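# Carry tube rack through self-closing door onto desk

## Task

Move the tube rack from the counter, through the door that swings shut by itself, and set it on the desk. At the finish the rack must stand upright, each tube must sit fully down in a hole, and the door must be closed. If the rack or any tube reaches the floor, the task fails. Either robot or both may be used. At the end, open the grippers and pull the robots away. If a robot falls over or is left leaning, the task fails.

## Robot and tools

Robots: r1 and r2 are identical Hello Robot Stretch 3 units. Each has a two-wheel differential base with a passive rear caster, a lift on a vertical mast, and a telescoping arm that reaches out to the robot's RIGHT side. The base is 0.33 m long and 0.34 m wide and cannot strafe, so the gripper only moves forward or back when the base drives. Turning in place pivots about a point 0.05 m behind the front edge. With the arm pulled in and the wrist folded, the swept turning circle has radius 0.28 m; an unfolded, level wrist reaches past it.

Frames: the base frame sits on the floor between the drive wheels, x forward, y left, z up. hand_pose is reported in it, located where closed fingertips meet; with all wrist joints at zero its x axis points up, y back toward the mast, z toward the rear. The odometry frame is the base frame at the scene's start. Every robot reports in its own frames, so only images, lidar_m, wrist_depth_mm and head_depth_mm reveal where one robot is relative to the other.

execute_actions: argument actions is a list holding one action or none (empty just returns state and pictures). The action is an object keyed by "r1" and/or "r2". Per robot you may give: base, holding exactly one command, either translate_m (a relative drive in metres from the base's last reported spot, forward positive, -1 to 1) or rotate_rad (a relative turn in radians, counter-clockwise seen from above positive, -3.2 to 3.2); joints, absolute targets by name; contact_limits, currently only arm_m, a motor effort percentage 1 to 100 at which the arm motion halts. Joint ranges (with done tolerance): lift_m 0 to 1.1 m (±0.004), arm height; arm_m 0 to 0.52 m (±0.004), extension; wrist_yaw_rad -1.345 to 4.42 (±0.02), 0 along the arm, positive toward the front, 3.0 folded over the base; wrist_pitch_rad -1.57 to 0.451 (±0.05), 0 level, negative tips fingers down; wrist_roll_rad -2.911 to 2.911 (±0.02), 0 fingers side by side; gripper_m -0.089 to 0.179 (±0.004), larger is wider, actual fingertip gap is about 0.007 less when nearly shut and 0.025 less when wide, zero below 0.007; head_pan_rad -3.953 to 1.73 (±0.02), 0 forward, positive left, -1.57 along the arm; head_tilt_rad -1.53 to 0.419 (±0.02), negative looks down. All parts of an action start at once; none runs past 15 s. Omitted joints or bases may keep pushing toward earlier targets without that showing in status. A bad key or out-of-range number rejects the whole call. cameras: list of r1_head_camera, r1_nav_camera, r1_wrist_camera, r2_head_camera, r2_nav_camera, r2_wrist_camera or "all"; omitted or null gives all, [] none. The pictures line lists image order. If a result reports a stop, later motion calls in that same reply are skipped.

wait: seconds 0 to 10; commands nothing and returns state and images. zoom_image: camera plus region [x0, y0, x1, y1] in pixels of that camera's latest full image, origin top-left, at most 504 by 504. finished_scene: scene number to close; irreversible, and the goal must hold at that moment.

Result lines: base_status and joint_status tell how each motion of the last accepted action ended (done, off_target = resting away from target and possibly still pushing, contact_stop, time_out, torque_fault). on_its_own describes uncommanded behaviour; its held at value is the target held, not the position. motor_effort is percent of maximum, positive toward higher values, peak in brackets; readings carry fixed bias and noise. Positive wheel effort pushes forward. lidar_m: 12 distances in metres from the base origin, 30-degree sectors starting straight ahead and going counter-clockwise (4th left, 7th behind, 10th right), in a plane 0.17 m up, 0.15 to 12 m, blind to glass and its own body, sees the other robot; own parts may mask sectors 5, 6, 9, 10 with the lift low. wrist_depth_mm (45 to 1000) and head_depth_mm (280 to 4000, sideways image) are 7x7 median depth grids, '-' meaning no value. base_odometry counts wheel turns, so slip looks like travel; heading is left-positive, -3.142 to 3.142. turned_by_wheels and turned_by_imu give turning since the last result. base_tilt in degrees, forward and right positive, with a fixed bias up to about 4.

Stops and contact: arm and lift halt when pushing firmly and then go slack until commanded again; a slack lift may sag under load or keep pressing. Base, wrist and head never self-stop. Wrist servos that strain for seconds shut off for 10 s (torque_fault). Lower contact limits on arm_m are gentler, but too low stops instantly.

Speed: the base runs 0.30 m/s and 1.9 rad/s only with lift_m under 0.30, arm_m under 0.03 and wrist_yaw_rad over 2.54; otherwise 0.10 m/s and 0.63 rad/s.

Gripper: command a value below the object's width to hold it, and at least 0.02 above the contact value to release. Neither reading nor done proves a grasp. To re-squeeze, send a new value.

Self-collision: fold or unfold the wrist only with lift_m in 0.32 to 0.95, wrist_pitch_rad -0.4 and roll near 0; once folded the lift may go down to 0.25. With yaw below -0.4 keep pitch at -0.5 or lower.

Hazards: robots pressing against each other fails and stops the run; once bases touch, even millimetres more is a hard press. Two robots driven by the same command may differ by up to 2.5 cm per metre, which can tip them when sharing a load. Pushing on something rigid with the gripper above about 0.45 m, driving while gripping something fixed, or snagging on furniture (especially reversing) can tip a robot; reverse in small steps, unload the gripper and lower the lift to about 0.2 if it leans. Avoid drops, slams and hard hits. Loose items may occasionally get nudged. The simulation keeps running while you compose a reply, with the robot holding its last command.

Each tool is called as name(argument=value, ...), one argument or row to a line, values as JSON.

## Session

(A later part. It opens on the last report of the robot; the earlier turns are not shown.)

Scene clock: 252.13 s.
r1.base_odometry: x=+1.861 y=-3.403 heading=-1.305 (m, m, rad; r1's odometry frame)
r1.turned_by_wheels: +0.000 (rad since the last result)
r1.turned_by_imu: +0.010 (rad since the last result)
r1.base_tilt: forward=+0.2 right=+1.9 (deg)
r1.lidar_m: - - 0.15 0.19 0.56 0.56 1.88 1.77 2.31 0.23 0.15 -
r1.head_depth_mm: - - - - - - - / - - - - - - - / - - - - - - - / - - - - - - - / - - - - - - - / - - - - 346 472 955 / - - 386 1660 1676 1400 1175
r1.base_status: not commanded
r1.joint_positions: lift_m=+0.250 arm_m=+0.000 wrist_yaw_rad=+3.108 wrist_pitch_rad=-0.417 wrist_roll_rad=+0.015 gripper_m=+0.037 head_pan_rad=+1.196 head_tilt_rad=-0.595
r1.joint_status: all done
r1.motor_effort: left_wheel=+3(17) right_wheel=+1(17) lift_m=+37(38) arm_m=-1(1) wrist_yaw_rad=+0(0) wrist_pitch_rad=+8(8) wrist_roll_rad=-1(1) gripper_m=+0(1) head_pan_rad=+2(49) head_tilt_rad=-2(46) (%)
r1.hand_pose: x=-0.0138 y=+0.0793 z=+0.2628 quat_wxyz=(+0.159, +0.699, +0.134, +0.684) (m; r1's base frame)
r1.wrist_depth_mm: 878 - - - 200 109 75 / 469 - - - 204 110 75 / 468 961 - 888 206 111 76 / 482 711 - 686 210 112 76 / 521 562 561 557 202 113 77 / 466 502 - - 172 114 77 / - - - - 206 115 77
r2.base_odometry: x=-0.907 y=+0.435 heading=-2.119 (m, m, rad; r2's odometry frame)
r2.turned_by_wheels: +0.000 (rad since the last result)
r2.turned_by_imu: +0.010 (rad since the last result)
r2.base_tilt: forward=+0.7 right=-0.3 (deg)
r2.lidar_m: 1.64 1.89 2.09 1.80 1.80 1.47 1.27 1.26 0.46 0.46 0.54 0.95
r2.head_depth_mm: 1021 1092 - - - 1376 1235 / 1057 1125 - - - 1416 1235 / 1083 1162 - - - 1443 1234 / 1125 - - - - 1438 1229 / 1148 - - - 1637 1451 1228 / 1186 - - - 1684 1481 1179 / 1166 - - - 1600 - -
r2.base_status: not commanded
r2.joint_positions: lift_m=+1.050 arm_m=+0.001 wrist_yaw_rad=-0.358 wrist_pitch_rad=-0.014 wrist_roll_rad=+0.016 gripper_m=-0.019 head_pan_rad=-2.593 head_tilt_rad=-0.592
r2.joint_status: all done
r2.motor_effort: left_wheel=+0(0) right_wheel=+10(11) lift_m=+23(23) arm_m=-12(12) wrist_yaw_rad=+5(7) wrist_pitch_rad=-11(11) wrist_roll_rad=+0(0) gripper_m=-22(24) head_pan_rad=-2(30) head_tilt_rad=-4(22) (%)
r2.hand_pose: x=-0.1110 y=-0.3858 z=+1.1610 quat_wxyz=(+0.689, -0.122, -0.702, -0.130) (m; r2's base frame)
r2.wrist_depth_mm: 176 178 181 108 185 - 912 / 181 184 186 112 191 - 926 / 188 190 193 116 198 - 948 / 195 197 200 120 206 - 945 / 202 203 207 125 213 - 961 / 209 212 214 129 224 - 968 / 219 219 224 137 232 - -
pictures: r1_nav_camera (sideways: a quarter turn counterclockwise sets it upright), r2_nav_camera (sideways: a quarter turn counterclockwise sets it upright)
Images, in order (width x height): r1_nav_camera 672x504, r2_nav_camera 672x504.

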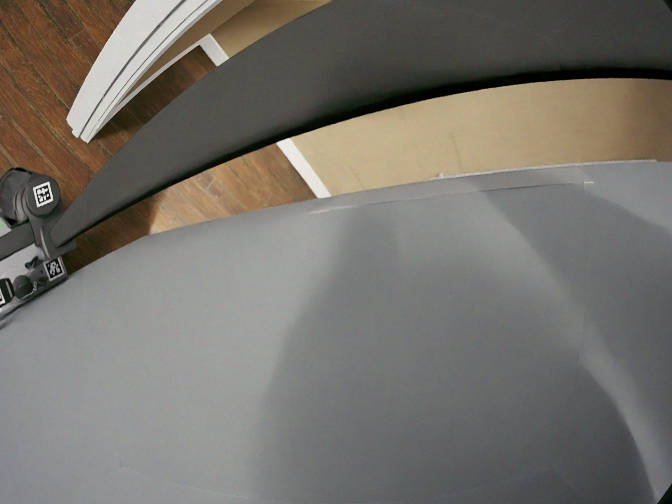

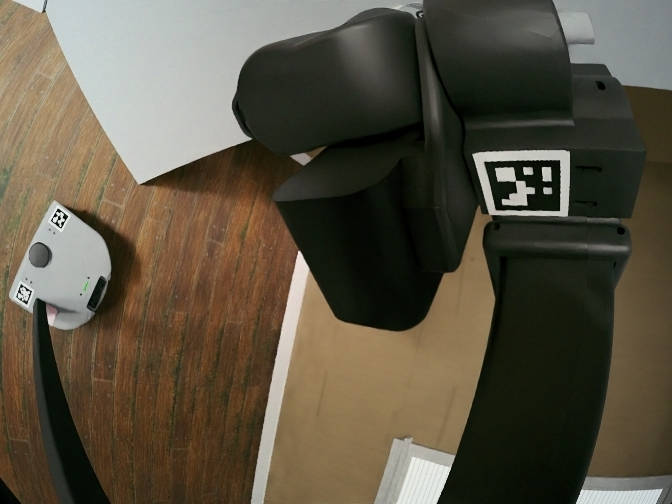

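execute_actions(
  actions=[
    {"r2":{"base":{"rotate_rad":0.6},"joints":{"wrist_yaw_rad":-0.95,"wrist_pitch_rad":-0.1}},"r1":{"base":{"translate_m":0.1}}},
  ],
  cameras=[],
)

execute_actions(
  actions=[
    {"r2":{"base":{"translate_m":0.25}},"r1":{"base":{"translate_m":0.3}}},
  ],
  cameras=["r1_nav_camera","r2_nav_camera"],
)

Scene clock: 255.93 s.
r1.base_odometry: x=+1.887 y=-3.499 heading=-1.305 (m, m, rad; r1's odometry frame)
r1.turned_by_wheels: +0.000 (rad since the last result)
r1.turned_by_imu: -0.049 (rad since the last result)
r1.base_tilt: forward=+0.1 right=+2.0 (deg)
r1.lidar_m: - - 0.15 0.20 0.79 0.58 1.81 1.79 2.30 0.20 0.15 -
r1.head_depth_mm: - - - - - - - / - - - - - - - / - - - - - - - / - - - - - - - / - - - - - - 323 / - - - - 407 559 1129 / - 358 491 1800 1708 1400 1179
r1.base_status: translate_m off_target (by the wheels' count: +0.0996 of +0.1000)
r1.joint_positions: lift_m=+0.250 arm_m=+0.000 wrist_yaw_rad=+3.117 wrist_pitch_rad=-0.417 wrist_roll_rad=+0.015 gripper_m=+0.037 head_pan_rad=+1.209 head_tilt_rad=-0.599
r1.joint_status: not commanded
r1.on_its_own: left_wheel is at rest, and its effort (+32) is outside its rest range (-18 to +18); right_wheel is at rest, and its effort (+48) is outside its rest range (-18 to +18)
r1.motor_effort: left_wheel=+32(54) right_wheel=+48(71) lift_m=+38(40) arm_m=+0(1) wrist_yaw_rad=-7(22) wrist_pitch_rad=+8(8) wrist_roll_rad=-1(1) gripper_m=-1(0) head_pan_rad=-4(7) head_tilt_rad=+0(2) (%)
r1.hand_pose: x=-0.0156 y=+0.0794 z=+0.2628 quat_wxyz=(+0.157, +0.698, +0.137, +0.685) (m; r1's base frame)
r1.wrist_depth_mm: - - - - 211 111 75 / - - - - 214 112 76 / 655 952 - 900 215 113 76 / 500 711 - 669 218 114 77 / 515 563 555 565 207 114 77 / 463 504 - - 175 115 77 / - - - - 199 115 77
r2.base_odometry: x=-0.907 y=+0.434 heading=-1.519 (m, m, rad; r2's odometry frame)
r2.turned_by_wheels: +0.600 (rad since the last result)
r2.turned_by_imu: +0.445 (rad since the last result)
r2.base_tilt: forward=+1.5 right=-1.4 (deg)
r2.lidar_m: 1.90 2.11 1.81 1.80 1.53 1.25 1.24 0.40 0.40 0.46 0.79 1.44
r2.head_depth_mm: 1167 1229 - - - 1390 1241 / 1232 1320 - - - 1435 1240 / 1123 1204 - - - 1461 1235 / 1010 - - - - 1468 1237 / 909 - - - 533 622 749 / 303 - - - 408 586 717 / 300 - - - 476 - 721
r2.base_status: done
r2.joint_positions: lift_m=+1.050 arm_m=+0.000 wrist_yaw_rad=-0.999 wrist_pitch_rad=-0.077 wrist_roll_rad=-0.040 gripper_m=-0.019 head_pan_rad=-2.594 head_tilt_rad=-0.596
r2.joint_status: wrist_yaw_rad off_target (ended at -0.999, target -0.950); the others done
r2.on_its_own: wrist_yaw_rad is held at -1.005, not at your -0.950, by its stall guard, which is not easing now
r2.motor_effort: left_wheel=-8(22) right_wheel=-4(54) lift_m=+17(23) arm_m=+1(12) wrist_yaw_rad=-5(50) wrist_pitch_rad=-7(20) wrist_roll_rad=+35(35) gripper_m=-28(29) head_pan_rad=-3(3) head_tilt_rad=-2(3) (%)
r2.hand_pose: x=-0.2347 y=-0.2824 z=+1.1455 quat_wxyz=(+0.620, -0.307, -0.621, -0.369) (m; r2's base frame)
r2.wrist_depth_mm: 153 159 166 103 181 - 906 / 159 164 172 107 190 - 890 / 165 171 179 111 197 - 940 / 171 177 187 115 209 - 950 / 177 186 194 119 - - 990 / 185 193 201 125 230 - 989 / 193 201 216 131 - - -
pictures: none
ARM HIT: r2's arm struck itself hard.
No camera images: the call's "cameras" was empty. Leave "cameras" out to get every camera's image.

Scene clock: 260.73 s.
r1.base_odometry: x=+1.966 y=-3.789 heading=-1.306 (m, m, rad; r1's odometry frame)
r1.turned_by_wheels: +0.000 (rad since the last result)
r1.turned_by_imu: -0.097 (rad since the last result)
r1.base_tilt: forward=+0.1 right=+1.9 (deg)
r1.lidar_m: - - 0.15 0.20 1.42 0.62 1.73 2.28 1.80 0.20 0.15 -
r1.head_depth_mm: - - - - - - - / - - - - - - - / - - - - - - - / - - - - - - - / - - - - - - 334 / - - - - 414 593 1129 / - 380 503 1976 1714 1396 1177
r1.base_status: done
r1.joint_positions: lift_m=+0.250 arm_m=+0.000 wrist_yaw_rad=+3.116 wrist_pitch_rad=-0.417 wrist_roll_rad=+0.016 gripper_m=+0.037 head_pan_rad=+1.207 head_tilt_rad=-0.599
r1.joint_status: not commanded
r1.on_its_own: right_wheel is at rest, and its effort (+22) is outside its rest range (-18 to +18)
r1.motor_effort: left_wheel=+1(64) right_wheel=+22(96) lift_m=+35(42) arm_m=-2(3) wrist_yaw_rad=-6(15) wrist_pitch_rad=+8(9) wrist_roll_rad=-1(2) gripper_m=+0(0) head_pan_rad=-3(13) head_tilt_rad=+0(3) (%)
r1.hand_pose: x=-0.0154 y=+0.0792 z=+0.2629 quat_wxyz=(+0.157, +0.699, +0.136, +0.684) (m; r1's base frame)
r1.wrist_depth_mm: - - - - 213 112 76 / - - - - 216 114 76 / 964 977 - 886 219 114 77 / 712 713 - 668 221 114 77 / 545 569 563 562 211 116 77 / 458 499 - - 178 116 78 / - - - - 201 116 78
r2.base_odometry: x=-0.895 y=+0.185 heading=-1.520 (m, m, rad; r2's odometry frame)
r2.turned_by_wheels: +0.000 (rad since the last result)
r2.turned_by_imu: -0.524 (rad since the last result)
r2.base_tilt: forward=+0.2 right=+0.2 (deg)
r2.lidar_m: 1.42 1.69 1.88 1.84 1.82 1.78 1.46 1.46 0.43 0.43 0.53 0.89
r2.head_depth_mm: 1175 1267 - - - 1367 1226 / 1202 1297 - - - 1397 1233 / 1232 1309 - - - 1433 1226 / 1265 - - - - 1432 1232 / 1291 - - - 1628 1399 1172 / 1287 - - - 548 631 762 / 316 - - - 431 - 712
r2.base_status: done
r2.joint_positions: lift_m=+1.050 arm_m=+0.001 wrist_yaw_rad=-0.965 wrist_pitch_rad=-0.062 wrist_roll_rad=-0.010 gripper_m=-0.019 head_pan_rad=-2.595 head_tilt_rad=-0.596
r2.joint_status: not commanded
r2.on_its_own: right_wheel is at rest, and its effort (+24) is outside its rest range (-18 to +18); wrist_yaw_rad moved +0.034 to your old target -0.950
r2.motor_effort: left_wheel=+1(18) right_wheel=+24(84) lift_m=+22(21) arm_m=-6(6) wrist_yaw_rad=+0(27) wrist_pitch_rad=-12(12) wrist_roll_rad=+16(53) gripper_m=-24(29) head_pan_rad=-2(3) head_tilt_rad=-2(2) (%)
r2.hand_pose: x=-0.2304 y=-0.2904 z=+1.1489 quat_wxyz=(+0.619, -0.306, -0.633, -0.349) (m; r2's base frame)
r2.wrist_depth_mm: 127 139 158 103 - - 998 / 130 142 163 107 - - - / 134 148 170 112 - - - / 138 153 177 117 - - - / 143 158 181 122 - - - / 148 165 184 128 - - - / 153 170 206 136 - - -
pictures: r1_nav_camera (sideways: a quarter turn counterclockwise sets it upright), r2_nav_camera (sideways: a quarter turn counterclockwise sets it upright)
Images, in order (width x height): r1_nav_camera 672x504, r2_nav_camera 672x504.

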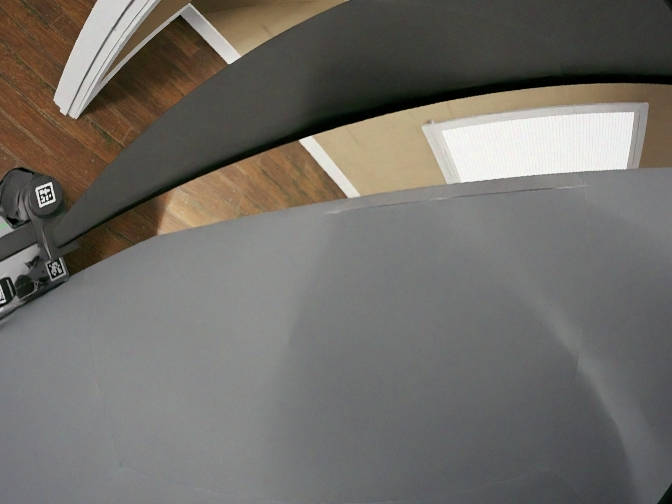

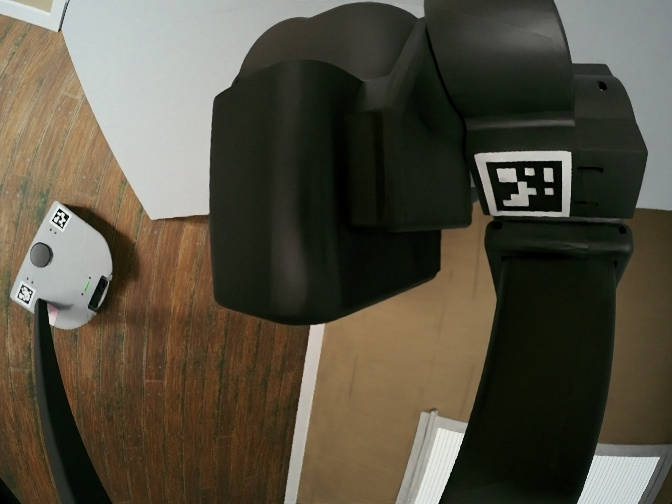

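execute_actions(
  actions=[
    {"r1":{"base":{"translate_m":-0.15},"joints":{"head_pan_rad":0,"head_tilt_rad":-0.8}},"r2":{"base":{"translate_m":0.0}}},
  ],
  cameras=[],
)

execute_actions(
  actions=[
    {"r1":{"base":{"rotate_rad":1.3}}},
  ],
  cameras=["r1_nav_camera"],
)

Scene clock: 266.43 s.
r1.base_odometry: x=+1.927 y=-3.644 heading=-1.305 (m, m, rad; r1's odometry frame)
r1.turned_by_wheels: +0.000 (rad since the last result)
r1.turned_by_imu: +0.001 (rad since the last result)
r1.base_tilt: forward=+0.2 right=+1.9 (deg)
r1.lidar_m: - - 0.15 0.18 0.51 0.50 1.62 2.16 1.70 2.63 0.20 0.15
r1.head_depth_mm: - - - - - - 412 / - - - - - - 367 / - - - - - - 321 / - - - - - - - / - - - - - - - / - - - - - - - / - - - - - - -
r1.base_status: done
r1.joint_positions: lift_m=+0.250 arm_m=+0.000 wrist_yaw_rad=+3.109 wrist_pitch_rad=-0.417 wrist_roll_rad=+0.016 gripper_m=+0.037 head_pan_rad=+0.007 head_tilt_rad=-0.791
r1.joint_status: all done
r1.motor_effort: left_wheel=+11(23) right_wheel=+2(15) lift_m=+36(35) arm_m=-2(2) wrist_yaw_rad=-1(6) wrist_pitch_rad=+8(8) wrist_roll_rad=-2(2) gripper_m=+0(0) head_pan_rad=-3(39) head_tilt_rad=-4(20) (%)
r1.hand_pose: x=-0.0140 y=+0.0792 z=+0.2629 quat_wxyz=(+0.159, +0.699, +0.134, +0.684) (m; r1's base frame)
r1.wrist_depth_mm: 941 - - 348 194 135 103 / 952 - - 378 206 139 106 / 415 967 - 417 216 144 109 / 435 711 - 464 226 150 111 / 453 537 559 513 231 155 114 / 468 498 - - 217 161 117 / - - - - 253 166 121
r2.base_odometry: x=-0.895 y=+0.185 heading=-1.520 (m, m, rad; r2's odometry frame)
r2.turned_by_wheels: +0.000 (rad since the last result)
r2.turned_by_imu: +0.107 (rad since the last result)
r2.base_tilt: forward=-5.8 right=+9.4 (deg)
r2.lidar_m: 1.66 1.77 2.10 1.86 1.86 1.60 1.15 0.88 0.60 0.60 0.67 0.94
r2.head_depth_mm: 1034 1128 - - - 1282 1180 / 1072 1170 - - - 1298 1169 / 1114 1215 - - - 1318 1166 / 1161 - - - 1414 1309 1150 / 1197 - - - 1426 1282 1139 / 1021 - - - 1399 1004 1107 / 877 - - - 585 - 1072
r2.base_status: done
r2.joint_positions: lift_m=+1.051 arm_m=+0.000 wrist_yaw_rad=-0.896 wrist_pitch_rad=+0.042 wrist_roll_rad=+0.010 gripper_m=-0.019 head_pan_rad=-2.595 head_tilt_rad=-0.596
r2.joint_status: not commanded
r2.on_its_own: base_tilt is 12.8 degrees off its reading at the scene's start (forward=+1.3 right=-1.3); wrist_yaw_rad is held at -0.908, not at your -0.950, by its stall guard, which is not easing now; wrist_pitch_rad is at rest, and its effort (-42) is outside its rest range (-20 to +32)
r2.motor_effort: left_wheel=-1(0) right_wheel=+9(22) lift_m=+13(21) arm_m=-3(6) wrist_yaw_rad=-10(27) wrist_pitch_rad=-42(48) wrist_roll_rad=+4(18) gripper_m=-21(24) head_pan_rad=-2(2) head_tilt_rad=-2(2) (%)
r2.hand_pose: x=-0.2221 y=-0.3061 z=+1.1759 quat_wxyz=(+0.641, -0.320, -0.634, -0.292) (m; r2's base frame)
r2.wrist_depth_mm: 117 129 150 95 - 934 853 / 122 134 157 100 - 952 864 / 126 140 165 106 - 980 897 / 130 146 175 112 - - 922 / 136 153 179 119 - - 964 / 141 161 183 128 - - 983 / 148 167 213 138 - - -
pictures: none
No camera images: the call's "cameras" was empty. Leave "cameras" out to get every camera's image.

Scene clock: 269.10 s.
r1.base_odometry: x=+1.927 y=-3.644 heading=-0.006 (m, m, rad; r1's odometry frame)
r1.turned_by_wheels: +1.299 (rad since the last result)
r1.turned_by_imu: +0.851 (rad since the last result)
r1.base_tilt: forward=+0.1 right=+1.9 (deg)
r1.lidar_m: 0.15 0.20 0.53 0.49 1.45 1.88 1.63 2.29 0.41 0.20 0.15 -
r1.head_depth_mm: - - - - - - - / - - - - - - 302 / - - - - - - 330 / - - - - - 294 387 / - - - - - 319 492 / - - - - - 361 679 / - - - - 310 453 1037
r1.base_status: done
r1.joint_positions: lift_m=+0.250 arm_m=-0.001 wrist_yaw_rad=+3.101 wrist_pitch_rad=-0.417 wrist_roll_rad=+0.014 gripper_m=+0.037 head_pan_rad=+0.004 head_tilt_rad=-0.797
r1.joint_status: not commanded
r1.on_its_own: right_wheel is at rest, and its effort (+30) is outside its rest range (-18 to +18)
r1.motor_effort: left_wheel=-2(32) right_wheel=+30(100) lift_m=+34(38) arm_m=+4(9) wrist_yaw_rad=+5(56) wrist_pitch_rad=+7(9) wrist_roll_rad=+0(1) gripper_m=+1(0) head_pan_rad=-2(3) head_tilt_rad=-1(5) (%)
r1.hand_pose: x=-0.0121 y=+0.0800 z=+0.2630 quat_wxyz=(+0.162, +0.699, +0.131, +0.684) (m; r1's base frame)
r1.wrist_depth_mm: - - - 499 - - - / - - - 543 - - 416 / 939 967 - 611 897 947 370 / 700 703 - 638 721 700 337 / 565 568 567 549 558 537 306 / 454 497 - - 473 467 280 / - - - - 391 393 258
r2.base_odometry: x=-0.895 y=+0.185 heading=-1.520 (m, m, rad; r2's odometry frame)
r2.turned_by_wheels: +0.000 (rad since the last result)
r2.turned_by_imu: +0.014 (rad since the last result)
r2.base_tilt: forward=-7.0 right=+10.7 (deg)
r2.lidar_m: 1.70 1.79 2.12 1.87 1.87 1.58 1.02 0.79 0.64 0.63 0.68 0.94
r2.head_depth_mm: 1018 1114 - - - 1280 1180 / 1058 1158 - - - 1285 1162 / 1098 1208 - - - 1288 1151 / 1145 - - - 1385 1284 1142 / 1158 - - - 1396 1263 1132 / 960 - - - 1423 1217 1120 / 823 - - - 619 - 1081
r2.base_status: not commanded
r2.joint_positions: lift_m=+1.051 arm_m=+0.001 wrist_yaw_rad=-0.853 wrist_pitch_rad=+0.060 wrist_roll_rad=+0.015 gripper_m=-0.019 head_pan_rad=-2.595 head_tilt_rad=-0.596
r2.joint_status: not commanded
r2.on_its_own: base_tilt is 14.6 degrees off its reading at the scene's start (forward=+1.3 right=-1.3); wrist_yaw_rad is held at -0.859, not at your -0.950, by its stall guard, which is not easing now; wrist_pitch_rad is at rest, and its effort (-47) is outside its rest range (-20 to +32)
r2.motor_effort: left_wheel=+0(1) right_wheel=+0(8) lift_m=+13(13) arm_m=-10(10) wrist_yaw_rad=-3(28) wrist_pitch_rad=-47(49) wrist_roll_rad=+1(4) gripper_m=-22(25) head_pan_rad=+0(1) head_tilt_rad=-2(2) (%)
r2.hand_pose: x=-0.2152 y=-0.3151 z=+1.1805 quat_wxyz=(+0.648, -0.313, -0.639, -0.271) (m; r2's base frame)
r2.wrist_depth_mm: 117 129 150 94 993 907 820 / 122 134 157 99 - 942 835 / 126 141 166 105 - 970 880 / 130 147 174 112 - - 913 / 137 154 180 119 - - 936 / 142 162 184 128 - - 965 / 149 168 214 139 - - -
pictures: r1_nav_camera (sideways: a quarter turn counterclockwise sets it upright)
Images, in order (width x height): r1_nav_camera 672x504.

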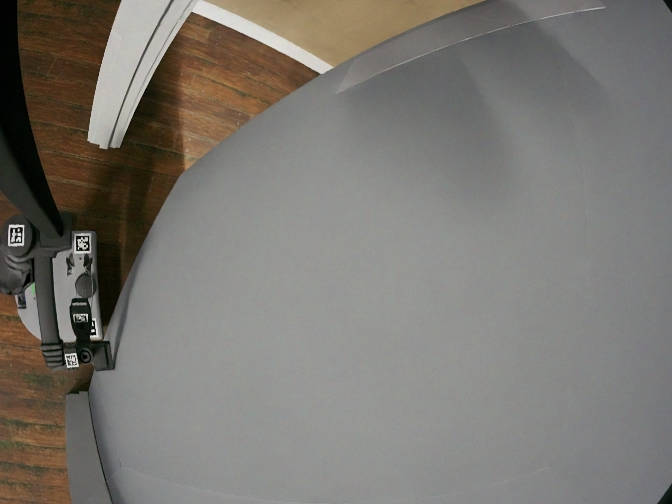

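r2 is tipping; release now.

execute_actions(
  actions=[
    {"r2":{"joints":{"gripper_m":0.12}},"r1":{"base":{"translate_m":0.1}}},
  ],
  cameras=["r1_nav_camera","r2_nav_camera"],
)

Scene clock: 276.17 s.
r1.base_odometry: x=+2.027 y=-3.644 heading=-0.005 (m, m, rad; r1's odometry frame)
r1.turned_by_wheels: +0.001 (rad since the last result)
r1.turned_by_imu: -0.424 (rad since the last result)
r1.base_tilt: forward=+0.2 right=+1.9 (deg)
r1.lidar_m: - - 0.15 0.19 0.51 1.53 1.91 1.66 2.44 0.28 0.15 -
r1.head_depth_mm: - - - - - - - / - - - - - - - / - - - - - - - / - - - - - - - / - - - - - - - / - - - - - - - / - - - - - - -
r1.base_status: translate_m off_target (by the wheels' count: +0.0998 of +0.1000)
r1.joint_positions: lift_m=+0.250 arm_m=+0.000 wrist_yaw_rad=+3.107 wrist_pitch_rad=-0.417 wrist_roll_rad=+0.014 gripper_m=+0.037 head_pan_rad=+0.004 head_tilt_rad=-0.797
r1.joint_status: not commanded
r1.on_its_own: left_wheel is at rest, and its effort (+25) is outside its rest range (-18 to +18)
r1.motor_effort: left_wheel=+25(40) right_wheel=+0(100) lift_m=+38(42) arm_m=+0(14) wrist_yaw_rad=+0(39) wrist_pitch_rad=+8(10) wrist_roll_rad=+0(1) gripper_m=+0(0) head_pan_rad=-2(9) head_tilt_rad=-1(3) (%)
r1.hand_pose: x=-0.0135 y=+0.0795 z=+0.2628 quat_wxyz=(+0.160, +0.699, +0.134, +0.685) (m; r1's base frame)
r1.wrist_depth_mm: - - - - 199 112 78 / - - - - 202 114 79 / 954 893 - 886 208 115 80 / 706 689 - 663 211 117 80 / 548 559 557 541 205 118 81 / 463 492 - - 177 119 82 / - - - - 213 121 82
r2.base_odometry: x=-0.895 y=+0.185 heading=-1.520 (m, m, rad; r2's odometry frame)
r2.turned_by_wheels: +0.000 (rad since the last result)
r2.turned_by_imu: +0.530 (rad since the last result)
r2.base_tilt: forward=+1.4 right=-1.4 (deg)
r2.lidar_m: 1.82 2.07 1.82 1.82 1.51 1.33 1.33 0.72 0.69 0.72 0.95 1.73
r2.head_depth_mm: 1130 1248 - - - 1390 1239 / 1026 1123 - - - 1415 1238 / 942 1020 - - - 1464 1236 / 856 - - - 1120 1382 1237 / 580 - - - 1022 1160 1236 / 570 - - - 930 1068 1209 / 550 - - - 847 - -
r2.base_status: not commanded
r2.joint_positions: lift_m=+1.050 arm_m=+0.000 wrist_yaw_rad=-0.859 wrist_pitch_rad=-0.120 wrist_roll_rad=+0.015 gripper_m=+0.120 head_pan_rad=-2.596 head_tilt_rad=-0.601
r2.joint_status: all done
r2.on_its_own: wrist_yaw_rad is held at -0.859, not at your -0.950, by its stall guard, which is not easing now
r2.motor_effort: left_wheel=+0(63) right_wheel=-1(80) lift_m=+23(38) arm_m=+0(10) wrist_yaw_rad=-1(12) wrist_pitch_rad=+5(47) wrist_roll_rad=+1(1) gripper_m=-1(92) head_pan_rad=-1(1) head_tilt_rad=+0(2) (%)
r2.hand_pose: x=-0.2119 y=-0.3095 z=+1.1341 quat_wxyz=(+0.619, -0.257, -0.664, -0.331) (m; r2's base frame)
r2.wrist_depth_mm: 359 380 413 446 460 859 - / 372 398 431 464 488 968 - / 389 416 448 486 514 - - / 405 430 471 519 551 - - / 419 446 501 545 574 - - / 442 456 522 573 627 - - / 452 508 547 609 669 - -
pictures: r1_nav_camera (sideways: a quarter turn counterclockwise sets it upright), r2_nav_camera (sideways: a quarter turn counterclockwise sets it upright)
Images, in order (width x height): r1_nav_camera 672x504, r2_nav_camera 672x504.

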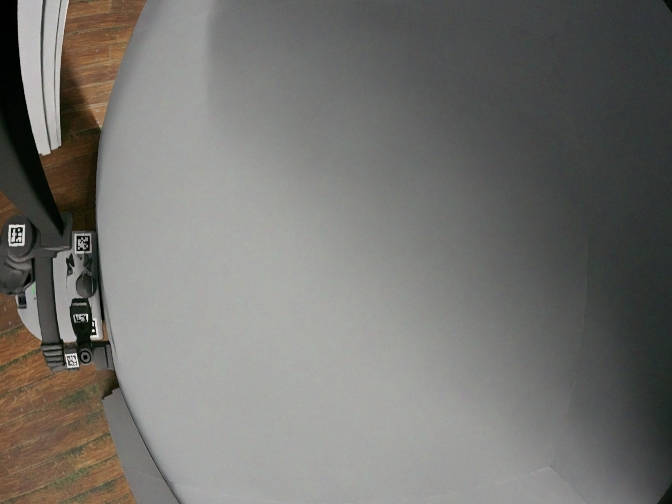

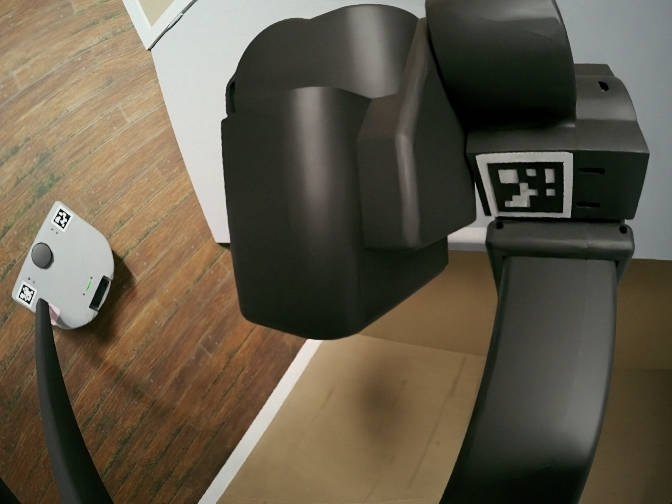

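execute_actions(
  actions=[
    {"r2":{"base":{"rotate_rad":-0.35},"joints":{"wrist_yaw_rad":1.57,"wrist_pitch_rad":0,"lift_m":0.35,"gripper_m":0.0,"head_pan_rad":-1.8,"head_tilt_rad":-0.7}}},
  ],
  cameras=["r2_nav_camera"],
)

Scene clock: 284.67 s.
r1.base_odometry: x=+2.027 y=-3.644 heading=-0.005 (m, m, rad; r1's odometry frame)
r1.turned_by_wheels: +0.000 (rad since the last result)
r1.turned_by_imu: +0.000 (rad since the last result)
r1.base_tilt: forward=+0.1 right=+1.9 (deg)
r1.lidar_m: - - 0.15 0.19 0.51 1.52 1.91 1.67 2.45 0.28 0.15 -
r1.head_depth_mm: - - - - - - - / - - - - - - - / - - - - - - - / - - - - - - - / - - - - - - - / - - - - - - - / - - - - - - -
r1.base_status: not commanded
r1.joint_positions: lift_m=+0.250 arm_m=+0.000 wrist_yaw_rad=+3.107 wrist_pitch_rad=-0.417 wrist_roll_rad=+0.014 gripper_m=+0.037 head_pan_rad=+0.004 head_tilt_rad=-0.797
r1.joint_status: not commanded
r1.on_its_own: left_wheel is at rest, and its effort (+25) is outside its rest range (-18 to +18)
r1.motor_effort: left_wheel=+25(25) right_wheel=+0(0) lift_m=+39(38) arm_m=+0(1) wrist_yaw_rad=+1(0) wrist_pitch_rad=+7(7) wrist_roll_rad=+0(0) gripper_m=+0(1) head_pan_rad=-2(3) head_tilt_rad=-1(1) (%)
r1.hand_pose: x=-0.0135 y=+0.0795 z=+0.2628 quat_wxyz=(+0.160, +0.699, +0.134, +0.685) (m; r1's base frame)
r1.wrist_depth_mm: - - - - 198 113 78 / - - - - 204 114 79 / 934 899 - 873 207 115 80 / 713 700 - 681 212 117 80 / 556 561 560 534 204 119 81 / 468 503 - - 177 119 82 / - - - - 213 121 82
r2.base_odometry: x=-0.895 y=+0.185 heading=-1.869 (m, m, rad; r2's odometry frame)
r2.turned_by_wheels: -0.350 (rad since the last result)
r2.turned_by_imu: -0.356 (rad since the last result)
r2.base_tilt: forward=+1.4 right=-1.4 (deg)
r2.lidar_m: 1.83 1.87 1.92 1.82 1.86 1.40 1.33 1.20 0.69 0.69 0.77 1.09
r2.head_depth_mm: 573 648 742 867 1403 1376 1188 / 573 645 740 869 1046 1296 1187 / 573 647 740 864 1045 1290 1186 / 573 644 739 871 1038 1295 1188 / 570 646 738 867 1037 1294 1185 / 571 645 740 858 1033 1295 1188 / 569 643 736 862 1036 1296 1181
r2.base_status: done
r2.joint_positions: lift_m=+0.350 arm_m=+0.000 wrist_yaw_rad=+1.569 wrist_pitch_rad=-0.025 wrist_roll_rad=+0.015 gripper_m=+0.000 head_pan_rad=-1.807 head_tilt_rad=-0.691
r2.joint_status: all done
r2.motor_effort: left_wheel=+3(4) right_wheel=-5(8) lift_m=+20(18) arm_m=+0(0) wrist_yaw_rad=-2(0) wrist_pitch_rad=+7(7) wrist_roll_rad=+1(1) gripper_m=-2(91) head_pan_rad=+2(27) head_tilt_rad=-4(13) (%)
r2.hand_pose: x=+0.2342 y=-0.1458 z=+0.4585 quat_wxyz=(+0.503, +0.509, -0.498, +0.489) (m; r2's base frame)
r2.wrist_depth_mm: - - - - - - 780 / - - - - - - 799 / - - - - - - 818 / - - - - - - 798 / - - - - - - 802 / - - - 921 - 990 812 / 803 789 778 795 794 778 754
pictures: r2_nav_camera (sideways: a quarter turn counterclockwise sets it upright)
Images, in order (width x height): r2_nav_camera 672x504.

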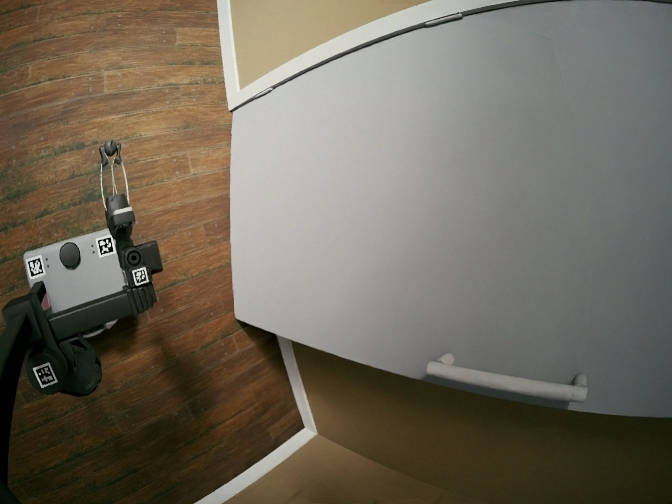

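execute_actions(
  actions=[
    {"r2":{"base":{"rotate_rad":0.5}}},
  ],
  cameras=[],
)

execute_actions(
  actions=[
    {"r2":{"base":{"translate_m":-0.32}}},
  ],
  cameras=[],
)

execute_actions(
  actions=[
    {"r2":{"base":{"rotate_rad":-0.5},"joints":{"wrist_yaw_rad":0.2,"arm_m":0.1}}},
  ],
  cameras=["r2_nav_camera"],
)

Scene clock: 289.13 s.
r1.base_odometry: x=+2.027 y=-3.644 heading=-0.005 (m, m, rad; r1's odometry frame)
r1.turned_by_wheels: +0.000 (rad since the last result)
r1.turned_by_imu: +0.000 (rad since the last result)
r1.base_tilt: forward=+0.1 right=+2.0 (deg)
r1.lidar_m: - - 0.15 0.19 0.51 1.53 1.91 1.67 2.43 0.28 0.15 -
r1.head_depth_mm: - - - - - - - / - - - - - - - / - - - - - - - / - - - - - - - / - - - - - - - / - - - - - - - / - - - - - - -
r1.base_status: not commanded
r1.joint_positions: lift_m=+0.250 arm_m=+0.000 wrist_yaw_rad=+3.107 wrist_pitch_rad=-0.417 wrist_roll_rad=+0.014 gripper_m=+0.037 head_pan_rad=+0.004 head_tilt_rad=-0.797
r1.joint_status: not commanded
r1.on_its_own: left_wheel is at rest, and its effort (+25) is outside its rest range (-18 to +18)
r1.motor_effort: left_wheel=+25(25) right_wheel=+0(0) lift_m=+38(37) arm_m=+1(0) wrist_yaw_rad=+1(1) wrist_pitch_rad=+7(8) wrist_roll_rad=+0(0) gripper_m=+0(0) head_pan_rad=-2(2) head_tilt_rad=-1(1) (%)
r1.hand_pose: x=-0.0135 y=+0.0795 z=+0.2628 quat_wxyz=(+0.160, +0.699, +0.134, +0.685) (m; r1's base frame)
r1.wrist_depth_mm: - - - - 198 113 78 / - - - - 202 114 79 / 956 896 - 912 208 115 80 / 704 690 - 675 211 117 80 / 560 560 558 538 205 118 81 / 464 485 - - 176 119 82 / - - - - 213 121 82
r2.base_odometry: x=-0.895 y=+0.185 heading=-1.370 (m, m, rad; r2's odometry frame)
r2.turned_by_wheels: +0.500 (rad since the last result)
r2.turned_by_imu: +0.506 (rad since the last result)
r2.base_tilt: forward=+1.4 right=-1.3 (deg)
r2.lidar_m: 1.86 1.93 1.82 1.86 1.41 1.33 1.24 0.70 0.69 0.76 1.07 1.83
r2.head_depth_mm: 566 631 705 806 932 1111 1197 / 595 662 748 859 1006 1211 1188 / 624 698 793 915 1097 1296 1193 / 656 738 845 989 1190 1339 1195 / 691 783 904 1069 1299 1381 1183 / 732 830 956 1134 1397 1373 1196 / 746 854 1003 1191 1461 1366 1186
r2.base_status: done
r2.joint_positions: lift_m=+0.350 arm_m=+0.000 wrist_yaw_rad=+1.569 wrist_pitch_rad=-0.025 wrist_roll_rad=+0.015 gripper_m=+0.000 head_pan_rad=-1.807 head_tilt_rad=-0.691
r2.joint_status: not commanded
r2.motor_effort: left_wheel=-3(5) right_wheel=+5(8) lift_m=+20(20) arm_m=+0(0) wrist_yaw_rad=+1(1) wrist_pitch_rad=+7(7) wrist_roll_rad=+1(1) gripper_m=-2(3) head_pan_rad=+2(1) head_tilt_rad=-4(4) (%)
r2.hand_pose: x=+0.2342 y=-0.1457 z=+0.4585 quat_wxyz=(+0.503, +0.509, -0.498, +0.490) (m; r2's base frame)
r2.wrist_depth_mm: - - - - - - - / - - - - - - - / - - - - - - - / - - - - - - - / - - - - - - - / - - - 934 - - - / 818 820 793 779 784 783 773
pictures: none
No camera images: the call's "cameras" was empty. Leave "cameras" out to get every camera's image.

Scene clock: 293.50 s.
r1.base_odometry: x=+2.027 y=-3.644 heading=-0.005 (m, m, rad; r1's odometry frame)
r1.turned_by_wheels: +0.000 (rad since the last result)
r1.turned_by_imu: +0.000 (rad since the last result)
r1.base_tilt: forward=+0.2 right=+2.0 (deg)
r1.lidar_m: - - 0.15 0.19 0.51 1.52 1.91 1.67 2.44 0.28 0.15 -
r1.head_depth_mm: - - - - - - - / - - - - - - - / - - - - - - - / - - - - - - - / - - - - - - - / - - - - - - - / - - - - - - -
r1.base_status: not commanded
r1.joint_positions: lift_m=+0.250 arm_m=+0.000 wrist_yaw_rad=+3.107 wrist_pitch_rad=-0.417 wrist_roll_rad=+0.014 gripper_m=+0.037 head_pan_rad=+0.004 head_tilt_rad=-0.797
r1.joint_status: not commanded
r1.on_its_own: left_wheel is at rest, and its effort (+26) is outside its rest range (-18 to +18)
r1.motor_effort: left_wheel=+26(25) right_wheel=+0(0) lift_m=+39(38) arm_m=+1(0) wrist_yaw_rad=+1(1) wrist_pitch_rad=+7(8) wrist_roll_rad=+0(1) gripper_m=+0(1) head_pan_rad=-2(2) head_tilt_rad=-1(2) (%)
r1.hand_pose: x=-0.0135 y=+0.0795 z=+0.2628 quat_wxyz=(+0.160, +0.699, +0.134, +0.685) (m; r1's base frame)
r1.wrist_depth_mm: - - - - 198 113 78 / - - - - 202 114 79 / 970 899 - 896 209 115 80 / 699 696 - 683 211 117 80 / 561 569 566 535 204 118 81 / 463 497 - - 178 120 82 / - - - - 213 121 82
r2.base_odometry: x=-0.958 y=+0.498 heading=-1.370 (m, m, rad; r2's odometry frame)
r2.turned_by_wheels: +0.000 (rad since the last result)
r2.turned_by_imu: -0.001 (rad since the last result)
r2.base_tilt: forward=+1.4 right=-1.3 (deg)
r2.lidar_m: 2.15 2.08 1.96 1.60 1.11 1.04 1.03 0.49 0.49 0.54 0.83 2.03
r2.head_depth_mm: 394 437 491 557 645 769 1122 / 411 459 518 594 696 841 1062 / 432 483 549 635 753 927 1139 / 454 512 585 687 824 1035 1184 / 479 542 627 741 910 1173 1190 / 506 579 674 807 1010 1291 1189 / 535 619 730 889 1135 1339 1189
r2.base_status: done
r2.joint_positions: lift_m=+0.350 arm_m=+0.000 wrist_yaw_rad=+1.569 wrist_pitch_rad=-0.025 wrist_roll_rad=+0.015 gripper_m=+0.000 head_pan_rad=-1.807 head_tilt_rad=-0.691
r2.joint_status: not commanded
r2.motor_effort: left_wheel=-3(8) right_wheel=+5(5) lift_m=+20(20) arm_m=+0(0) wrist_yaw_rad=+1(1) wrist_pitch_rad=+7(7) wrist_roll_rad=+1(1) gripper_m=-3(3) head_pan_rad=+2(1) head_tilt_rad=-4(4) (%)
r2.hand_pose: x=+0.2342 y=-0.1457 z=+0.4585 quat_wxyz=(+0.503, +0.509, -0.498, +0.490) (m; r2's base frame)
r2.wrist_depth_mm: - - - - - - - / - - - - - - - / - - - - - - - / - - - - - - - / - - - - - - - / - - - 928 999 993 - / 801 795 806 788 790 786 773
pictures: none
No camera images: the call's "cameras" was empty. Leave "cameras" out to get every camera's image.

Scene clock: 295.77 s.
r1.base_odometry: x=+2.027 y=-3.644 heading=-0.004 (m, m, rad; r1's odometry frame)
r1.turned_by_wheels: +0.000 (rad since the last result)
r1.turned_by_imu: +0.001 (rad since the last result)
r1.base_tilt: forward=-0.1 right=+2.0 (deg)
r1.lidar_m: - - 0.15 0.19 0.51 1.52 1.91 1.66 2.44 0.28 0.15 -
r1.head_depth_mm: - - - - - - - / - - - - - - - / - - - - - - - / - - - - - - - / - - - - - - - / - - - - - - - / - - - - - - -
r1.base_status: not commanded
r1.joint_positions: lift_m=+0.250 arm_m=+0.000 wrist_yaw_rad=+3.107 wrist_pitch_rad=-0.417 wrist_roll_rad=+0.014 gripper_m=+0.037 head_pan_rad=+0.001 head_tilt_rad=-0.797
r1.joint_status: not commanded
r1.on_its_own: left_wheel is at rest, and its effort (+37) is outside its rest range (-18 to +18)
r1.motor_effort: left_wheel=+37(37) right_wheel=+2(2) lift_m=+39(38) arm_m=+0(1) wrist_yaw_rad=+1(0) wrist_pitch_rad=+8(7) wrist_roll_rad=+0(0) gripper_m=+1(1) head_pan_rad=-1(2) head_tilt_rad=-2(1) (%)
r1.hand_pose: x=-0.0135 y=+0.0795 z=+0.2628 quat_wxyz=(+0.160, +0.699, +0.134, +0.685) (m; r1's base frame)
r1.wrist_depth_mm: - - - - 197 112 78 / - - - - 202 114 79 / 979 886 - 889 207 115 80 / 701 710 - 677 213 116 80 / 557 555 558 526 205 118 81 / 463 491 - - 176 119 81 / - - - - 213 120 82
r2.base_odometry: x=-0.958 y=+0.498 heading=-1.870 (m, m, rad; r2's odometry frame)
r2.turned_by_wheels: -0.500 (rad since the last result)
r2.turned_by_imu: -0.518 (rad since the last result)
r2.base_tilt: forward=+1.4 right=-1.4 (deg)
r2.lidar_m: 2.10 2.16 2.07 1.95 1.58 1.10 1.04 1.01 0.50 0.49 0.54 0.85
r2.head_depth_mm: 617 702 812 975 1197 1370 1193 / 593 681 786 930 1134 1341 1193 / 398 449 524 631 1027 1304 1218 / 328 375 441 585 719 907 1141 / 395 447 511 597 717 885 1125 / 395 444 509 595 714 895 1145 / 394 443 508 592 712 892 1140
r2.base_status: done
r2.joint_positions: lift_m=+0.350 arm_m=+0.098 wrist_yaw_rad=+0.211 wrist_pitch_rad=-0.026 wrist_roll_rad=+0.015 gripper_m=+0.000 head_pan_rad=-1.807 head_tilt_rad=-0.692
r2.joint_status: all done
r2.on_its_own: arm_m is at rest, and its effort (+29) is outside its rest range (-14 to +14)
r2.motor_effort: left_wheel=+0(5) right_wheel=+6(10) lift_m=+20(20) arm_m=+29(34) wrist_yaw_rad=-8(11) wrist_pitch_rad=+7(7) wrist_roll_rad=+1(1) gripper_m=-5(5) head_pan_rad=+2(2) head_tilt_rad=-4(4) (%)
r2.hand_pose: x=+0.0321 y=-0.4925 z=+0.4582 quat_wxyz=(+0.699, +0.084, -0.707, +0.064) (m; r2's base frame)
r2.wrist_depth_mm: 235 207 181 161 145 132 120 / 251 216 188 167 149 135 124 / 266 226 196 172 153 139 127 / 281 237 203 178 158 143 131 / 297 251 215 - 164 148 134 / 319 262 228 - 167 152 137 / 334 276 227 202 180 157 142
pictures: r2_nav_camera (sideways: a quarter turn counterclockwise sets it upright)
Images, in order (width x height): r2_nav_camera 672x504.

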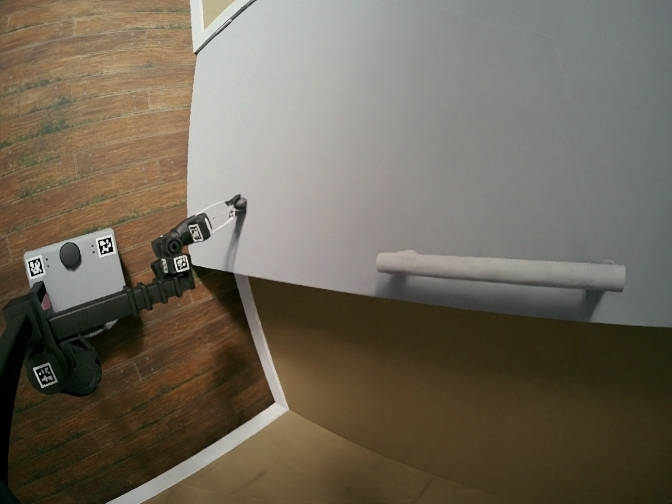

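execute_actions(
  actions=[
    {"r2":{"base":{"translate_m":-0.17},"joints":{"wrist_yaw_rad":-0.2,"arm_m":0.0}}},
  ],
  cameras=[],
)

execute_actions(
  actions=[
    {"r2":{"joints":{"arm_m":0.45},"contact_limits":{"arm_m":12}}},
  ],
  cameras=["r2_nav_camera"],
)

Scene clock: 299.30 s.
r1.base_odometry: x=+2.027 y=-3.644 heading=-0.005 (m, m, rad; r1's odometry frame)
r1.turned_by_wheels: +0.000 (rad since the last result)
r1.turned_by_imu: -0.001 (rad since the last result)
r1.base_tilt: forward=+0.1 right=+1.9 (deg)
r1.lidar_m: - - 0.15 0.19 0.51 1.53 1.91 1.67 2.44 0.28 0.15 -
r1.head_depth_mm: - - - - - - - / - - - - - - - / - - - - - - - / - - - - - - - / - - - - - - - / - - - - - - - / - - - - - - -
r1.base_status: not commanded
r1.joint_positions: lift_m=+0.250 arm_m=+0.000 wrist_yaw_rad=+3.107 wrist_pitch_rad=-0.417 wrist_roll_rad=+0.014 gripper_m=+0.037 head_pan_rad=+0.003 head_tilt_rad=-0.797
r1.joint_status: not commanded
r1.on_its_own: left_wheel is at rest, and its effort (+25) is outside its rest range (-18 to +18)
r1.motor_effort: left_wheel=+25(36) right_wheel=+0(2) lift_m=+39(38) arm_m=+0(0) wrist_yaw_rad=+1(1) wrist_pitch_rad=+7(7) wrist_roll_rad=+0(0) gripper_m=+0(0) head_pan_rad=-1(2) head_tilt_rad=-1(1) (%)
r1.hand_pose: x=-0.0135 y=+0.0795 z=+0.2628 quat_wxyz=(+0.160, +0.699, +0.134, +0.685) (m; r1's base frame)
r1.wrist_depth_mm: - - - - 198 112 78 / - - - - 203 114 79 / 962 902 - 893 208 115 80 / 698 700 - 680 211 117 81 / 556 562 563 533 204 118 81 / 464 499 - - 177 119 82 / - - - - 214 120 82
r2.base_odometry: x=-0.908 y=+0.661 heading=-1.870 (m, m, rad; r2's odometry frame)
r2.turned_by_wheels: +0.000 (rad since the last result)
r2.turned_by_imu: -0.001 (rad since the last result)
r2.base_tilt: forward=+1.4 right=-1.4 (deg)
r2.lidar_m: 2.14 2.33 2.06 1.95 1.32 0.92 0.87 0.89 0.71 0.47 0.51 0.80
r2.head_depth_mm: 623 711 828 985 1222 1377 1183 / 608 694 796 948 1167 1341 1194 / 593 669 773 908 1097 1315 1192 / 578 653 748 874 1054 1284 1198 / 558 628 716 829 953 945 1134 / 534 438 486 554 667 839 1128 / 367 414 473 509 665 832 1113
r2.base_status: done
r2.joint_positions: lift_m=+0.350 arm_m=+0.001 wrist_yaw_rad=-0.199 wrist_pitch_rad=-0.025 wrist_roll_rad=+0.015 gripper_m=+0.000 head_pan_rad=-1.807 head_tilt_rad=-0.692
r2.joint_status: all done
r2.motor_effort: left_wheel=+1(10) right_wheel=-2(44) lift_m=+20(20) arm_m=-4(32) wrist_yaw_rad=-1(67) wrist_pitch_rad=+7(7) wrist_roll_rad=+2(1) gripper_m=-4(13) head_pan_rad=+3(2) head_tilt_rad=-4(4) (%)
r2.hand_pose: x=-0.0720 y=-0.3960 z=+0.4584 quat_wxyz=(+0.698, -0.062, -0.709, -0.079) (m; r2's base frame)
r2.wrist_depth_mm: 203 202 392 422 454 480 512 / 210 209 410 438 460 496 531 / 217 216 416 449 484 517 556 / 224 225 433 468 496 534 581 / 233 231 446 - 520 559 614 / 242 242 267 506 555 584 641 / 251 252 478 521 556 605 662
pictures: none
No camera images: the call's "cameras" was empty. Leave "cameras" out to get every camera's image.

Scene clock: 302.30 s.
r1.base_odometry: x=+2.027 y=-3.644 heading=-0.005 (m, m, rad; r1's odometry frame)
r1.turned_by_wheels: +0.000 (rad since the last result)
r1.turned_by_imu: +0.000 (rad since the last result)
r1.base_tilt: forward=+0.1 right=+2.0 (deg)
r1.lidar_m: - - 0.15 0.19 0.51 1.52 1.90 1.66 2.44 0.28 0.15 -
r1.head_depth_mm: - - - - - - - / - - - - - - - / - - - - - - - / - - - - - - - / - - - - - - - / - - - - - - - / - - - - - - -
r1.base_status: not commanded
r1.joint_positions: lift_m=+0.250 arm_m=+0.000 wrist_yaw_rad=+3.107 wrist_pitch_rad=-0.417 wrist_roll_rad=+0.014 gripper_m=+0.037 head_pan_rad=+0.003 head_tilt_rad=-0.797
r1.joint_status: not commanded
r1.on_its_own: left_wheel is at rest, and its effort (+25) is outside its rest range (-18 to +18)
r1.motor_effort: left_wheel=+25(24) right_wheel=+0(0) lift_m=+38(39) arm_m=+0(0) wrist_yaw_rad=+1(1) wrist_pitch_rad=+7(8) wrist_roll_rad=+0(0) gripper_m=+0(0) head_pan_rad=-1(1) head_tilt_rad=-1(1) (%)
r1.hand_pose: x=-0.0135 y=+0.0795 z=+0.2628 quat_wxyz=(+0.160, +0.699, +0.134, +0.685) (m; r1's base frame)
r1.wrist_depth_mm: - - - - 198 112 78 / - - - - 203 114 79 / 959 907 - 894 208 116 80 / 717 700 - 658 211 117 80 / 558 563 553 535 206 118 81 / 464 492 - - 177 120 81 / - - - - 213 121 82
r2.base_odometry: x=-0.908 y=+0.661 heading=-1.870 (m, m, rad; r2's odometry frame)
r2.turned_by_wheels: +0.000 (rad since the last result)
r2.turned_by_imu: +0.000 (rad since the last result)
r2.base_tilt: forward=+1.4 right=-1.3 (deg)
r2.lidar_m: 2.14 2.33 2.06 1.95 1.32 0.92 0.87 0.89 0.71 0.47 0.51 0.80
r2.head_depth_mm: 624 712 828 983 1222 1372 1190 / 609 691 796 948 1158 1338 1181 / 595 672 771 909 1103 1307 1202 / 578 654 749 872 1048 1247 1168 / 556 626 713 835 950 898 1138 / 533 439 485 556 667 838 1120 / 367 414 474 505 666 836 1122
r2.base_status: not commanded
r2.joint_positions: lift_m=+0.350 arm_m=+0.254 wrist_yaw_rad=-0.192 wrist_pitch_rad=-0.026 wrist_roll_rad=+0.015 gripper_m=+0.000 head_pan_rad=-1.807 head_tilt_rad=-0.692
r2.joint_status: arm_m contact_stop (moved +0.254 of +0.449)
r2.on_its_own: arm_m is slack since a contact_stop, until your next command for it (your +0.450 is given up)
r2.motor_effort: left_wheel=+3(5) right_wheel=-9(17) lift_m=+20(20) arm_m=+0(16) wrist_yaw_rad=-7(8) wrist_pitch_rad=+7(7) wrist_roll_rad=+1(1) gripper_m=-2(3) head_pan_rad=+1(3) head_tilt_rad=-4(4) (%)
r2.contact_limits: arm_m 12 (drawing in: default 25, maximum 42; extending or still: default 35, maximum 57)
r2.hand_pose: x=-0.0703 y=-0.6501 z=+0.4582 quat_wxyz=(+0.698, -0.059, -0.710, -0.077) (m; r2's base frame)
r2.wrist_depth_mm: - - 156 175 186 199 213 / - - 161 169 193 207 222 / - - 167 175 200 214 229 / - - 173 182 208 223 240 / - - 180 - 217 232 251 / - - 196 197 229 242 262 / 807 808 194 203 232 255 275
pictures: r2_nav_camera (sideways: a quarter turn counterclockwise sets it upright)
Images, in order (width x height): r2_nav_camera 672x504.

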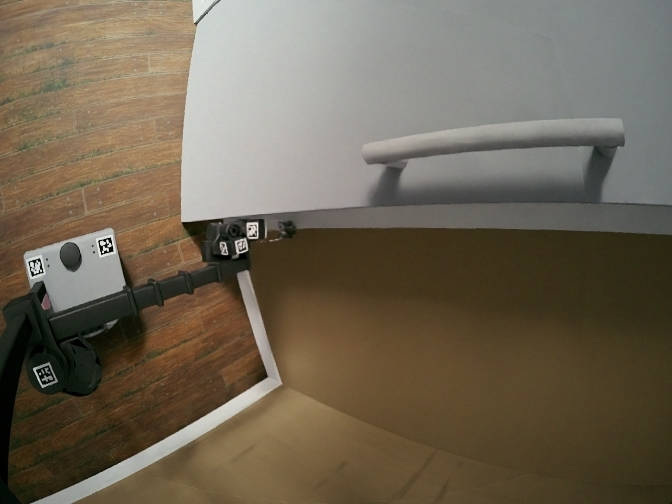

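execute_actions(
  actions=[
    {"r2":{"joints":{"wrist_yaw_rad":0.5,"arm_m":0.3}}},
  ],
  cameras=["r2_nav_camera","r2_wrist_camera"],
)

Scene clock: 305.23 s.
r1.base_odometry: x=+2.027 y=-3.644 heading=-0.005 (m, m, rad; r1's odometry frame)
r1.turned_by_wheels: +0.000 (rad since the last result)
r1.turned_by_imu: +0.000 (rad since the last result)
r1.base_tilt: forward=+0.1 right=+1.9 (deg)
r1.lidar_m: - - 0.15 0.19 0.51 1.52 1.91 1.66 2.45 0.28 0.15 -
r1.head_depth_mm: - - - - - - - / - - - - - - - / - - - - - - - / - - - - - - - / - - - - - - - / - - - - - - - / - - - - - - -
r1.base_status: not commanded
r1.joint_positions: lift_m=+0.250 arm_m=+0.000 wrist_yaw_rad=+3.107 wrist_pitch_rad=-0.417 wrist_roll_rad=+0.014 gripper_m=+0.037 head_pan_rad=+0.003 head_tilt_rad=-0.797
r1.joint_status: not commanded
r1.on_its_own: left_wheel is at rest, and its effort (+25) is outside its rest range (-18 to +18)
r1.motor_effort: left_wheel=+25(25) right_wheel=+0(0) lift_m=+38(38) arm_m=+0(0) wrist_yaw_rad=+1(0) wrist_pitch_rad=+8(7) wrist_roll_rad=+0(0) gripper_m=-1(1) head_pan_rad=-1(1) head_tilt_rad=-1(1) (%)
r1.hand_pose: x=-0.0135 y=+0.0795 z=+0.2628 quat_wxyz=(+0.160, +0.699, +0.134, +0.685) (m; r1's base frame)
r1.wrist_depth_mm: - - - - 198 113 78 / - - - - 202 114 79 / 950 874 - 887 207 115 80 / 701 716 - 673 211 117 80 / 558 555 557 535 204 118 81 / 467 494 - - 177 119 82 / - - - - 213 121 82
r2.base_odometry: x=-0.908 y=+0.661 heading=-1.871 (m, m, rad; r2's odometry frame)
r2.turned_by_wheels: -0.001 (rad since the last result)
r2.turned_by_imu: -0.091 (rad since the last result)
r2.base_tilt: forward=+1.4 right=-1.4 (deg)
r2.lidar_m: 1.69 2.31 2.13 1.95 1.45 0.94 0.86 0.87 0.74 0.47 0.49 0.71
r2.head_depth_mm: 665 763 886 1071 1331 1379 1191 / 640 730 845 1004 1238 1377 1190 / 617 700 810 951 1165 1332 1200 / 597 673 771 907 1092 1281 1167 / 578 648 740 860 1012 1231 1160 / 554 618 699 809 800 838 1082 / 538 587 480 537 639 793 1049
r2.base_status: not commanded
r2.joint_positions: lift_m=+0.350 arm_m=+0.255 wrist_yaw_rad=+0.185 wrist_pitch_rad=-0.026 wrist_roll_rad=+0.015 gripper_m=+0.000 head_pan_rad=-1.806 head_tilt_rad=-0.693
r2.joint_status: arm_m contact_stop (moved +0.001 of +0.046); wrist_yaw_rad off_target (ended at +0.185, target +0.500)
r2.on_its_own: wrist_yaw_rad is held at +0.224, not at your +0.500, by its stall guard, which is still easing; arm_m is slack since a contact_stop, until your next command for it (your +0.300 is given up); right_wheel is at rest, and its effort (+25) is outside its rest range (-18 to +18)
r2.motor_effort: left_wheel=-8(23) right_wheel=+25(89) lift_m=+20(20) arm_m=+0(40) wrist_yaw_rad=+26(78) wrist_pitch_rad=+7(9) wrist_roll_rad=+1(2) gripper_m=-14(22) head_pan_rad=+2(2) head_tilt_rad=-3(4) (%)
r2.hand_pose: x=+0.0255 y=-0.6513 z=+0.4581 quat_wxyz=(+0.700, +0.075, -0.708, +0.055) (m; r2's base frame)
r2.wrist_depth_mm: - - - 162 171 169 167 / - - - 168 177 174 173 / - - - 174 184 181 177 / - - - 180 190 187 184 / - - - 185 196 194 190 / - - - 195 207 201 197 / 816 794 764 202 213 209 205
pictures: r2_nav_camera (sideways: a quarter turn counterclockwise sets it upright), r2_wrist_camera
Images, in order (width x height): r2_nav_camera 672x504, r2_wrist_camera 644x364.

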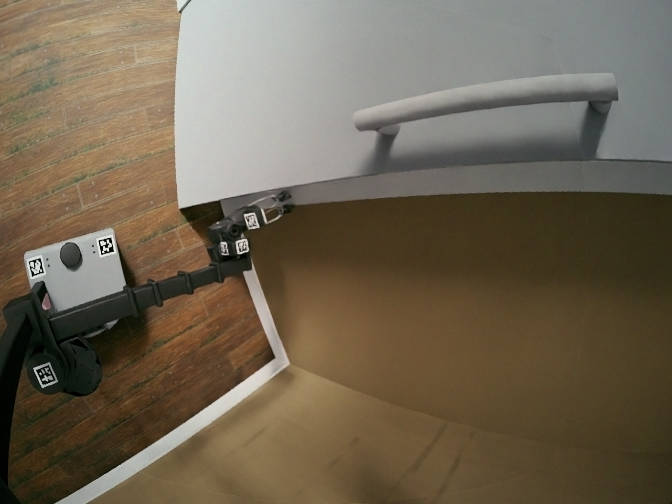

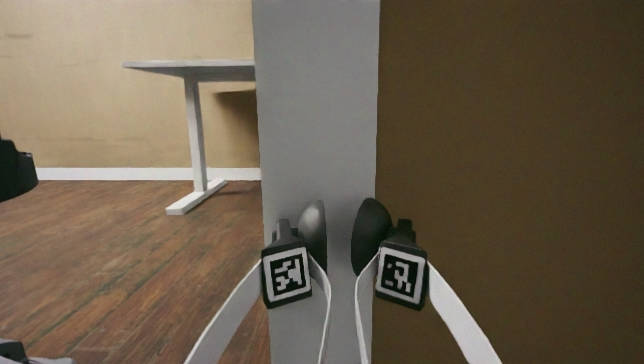

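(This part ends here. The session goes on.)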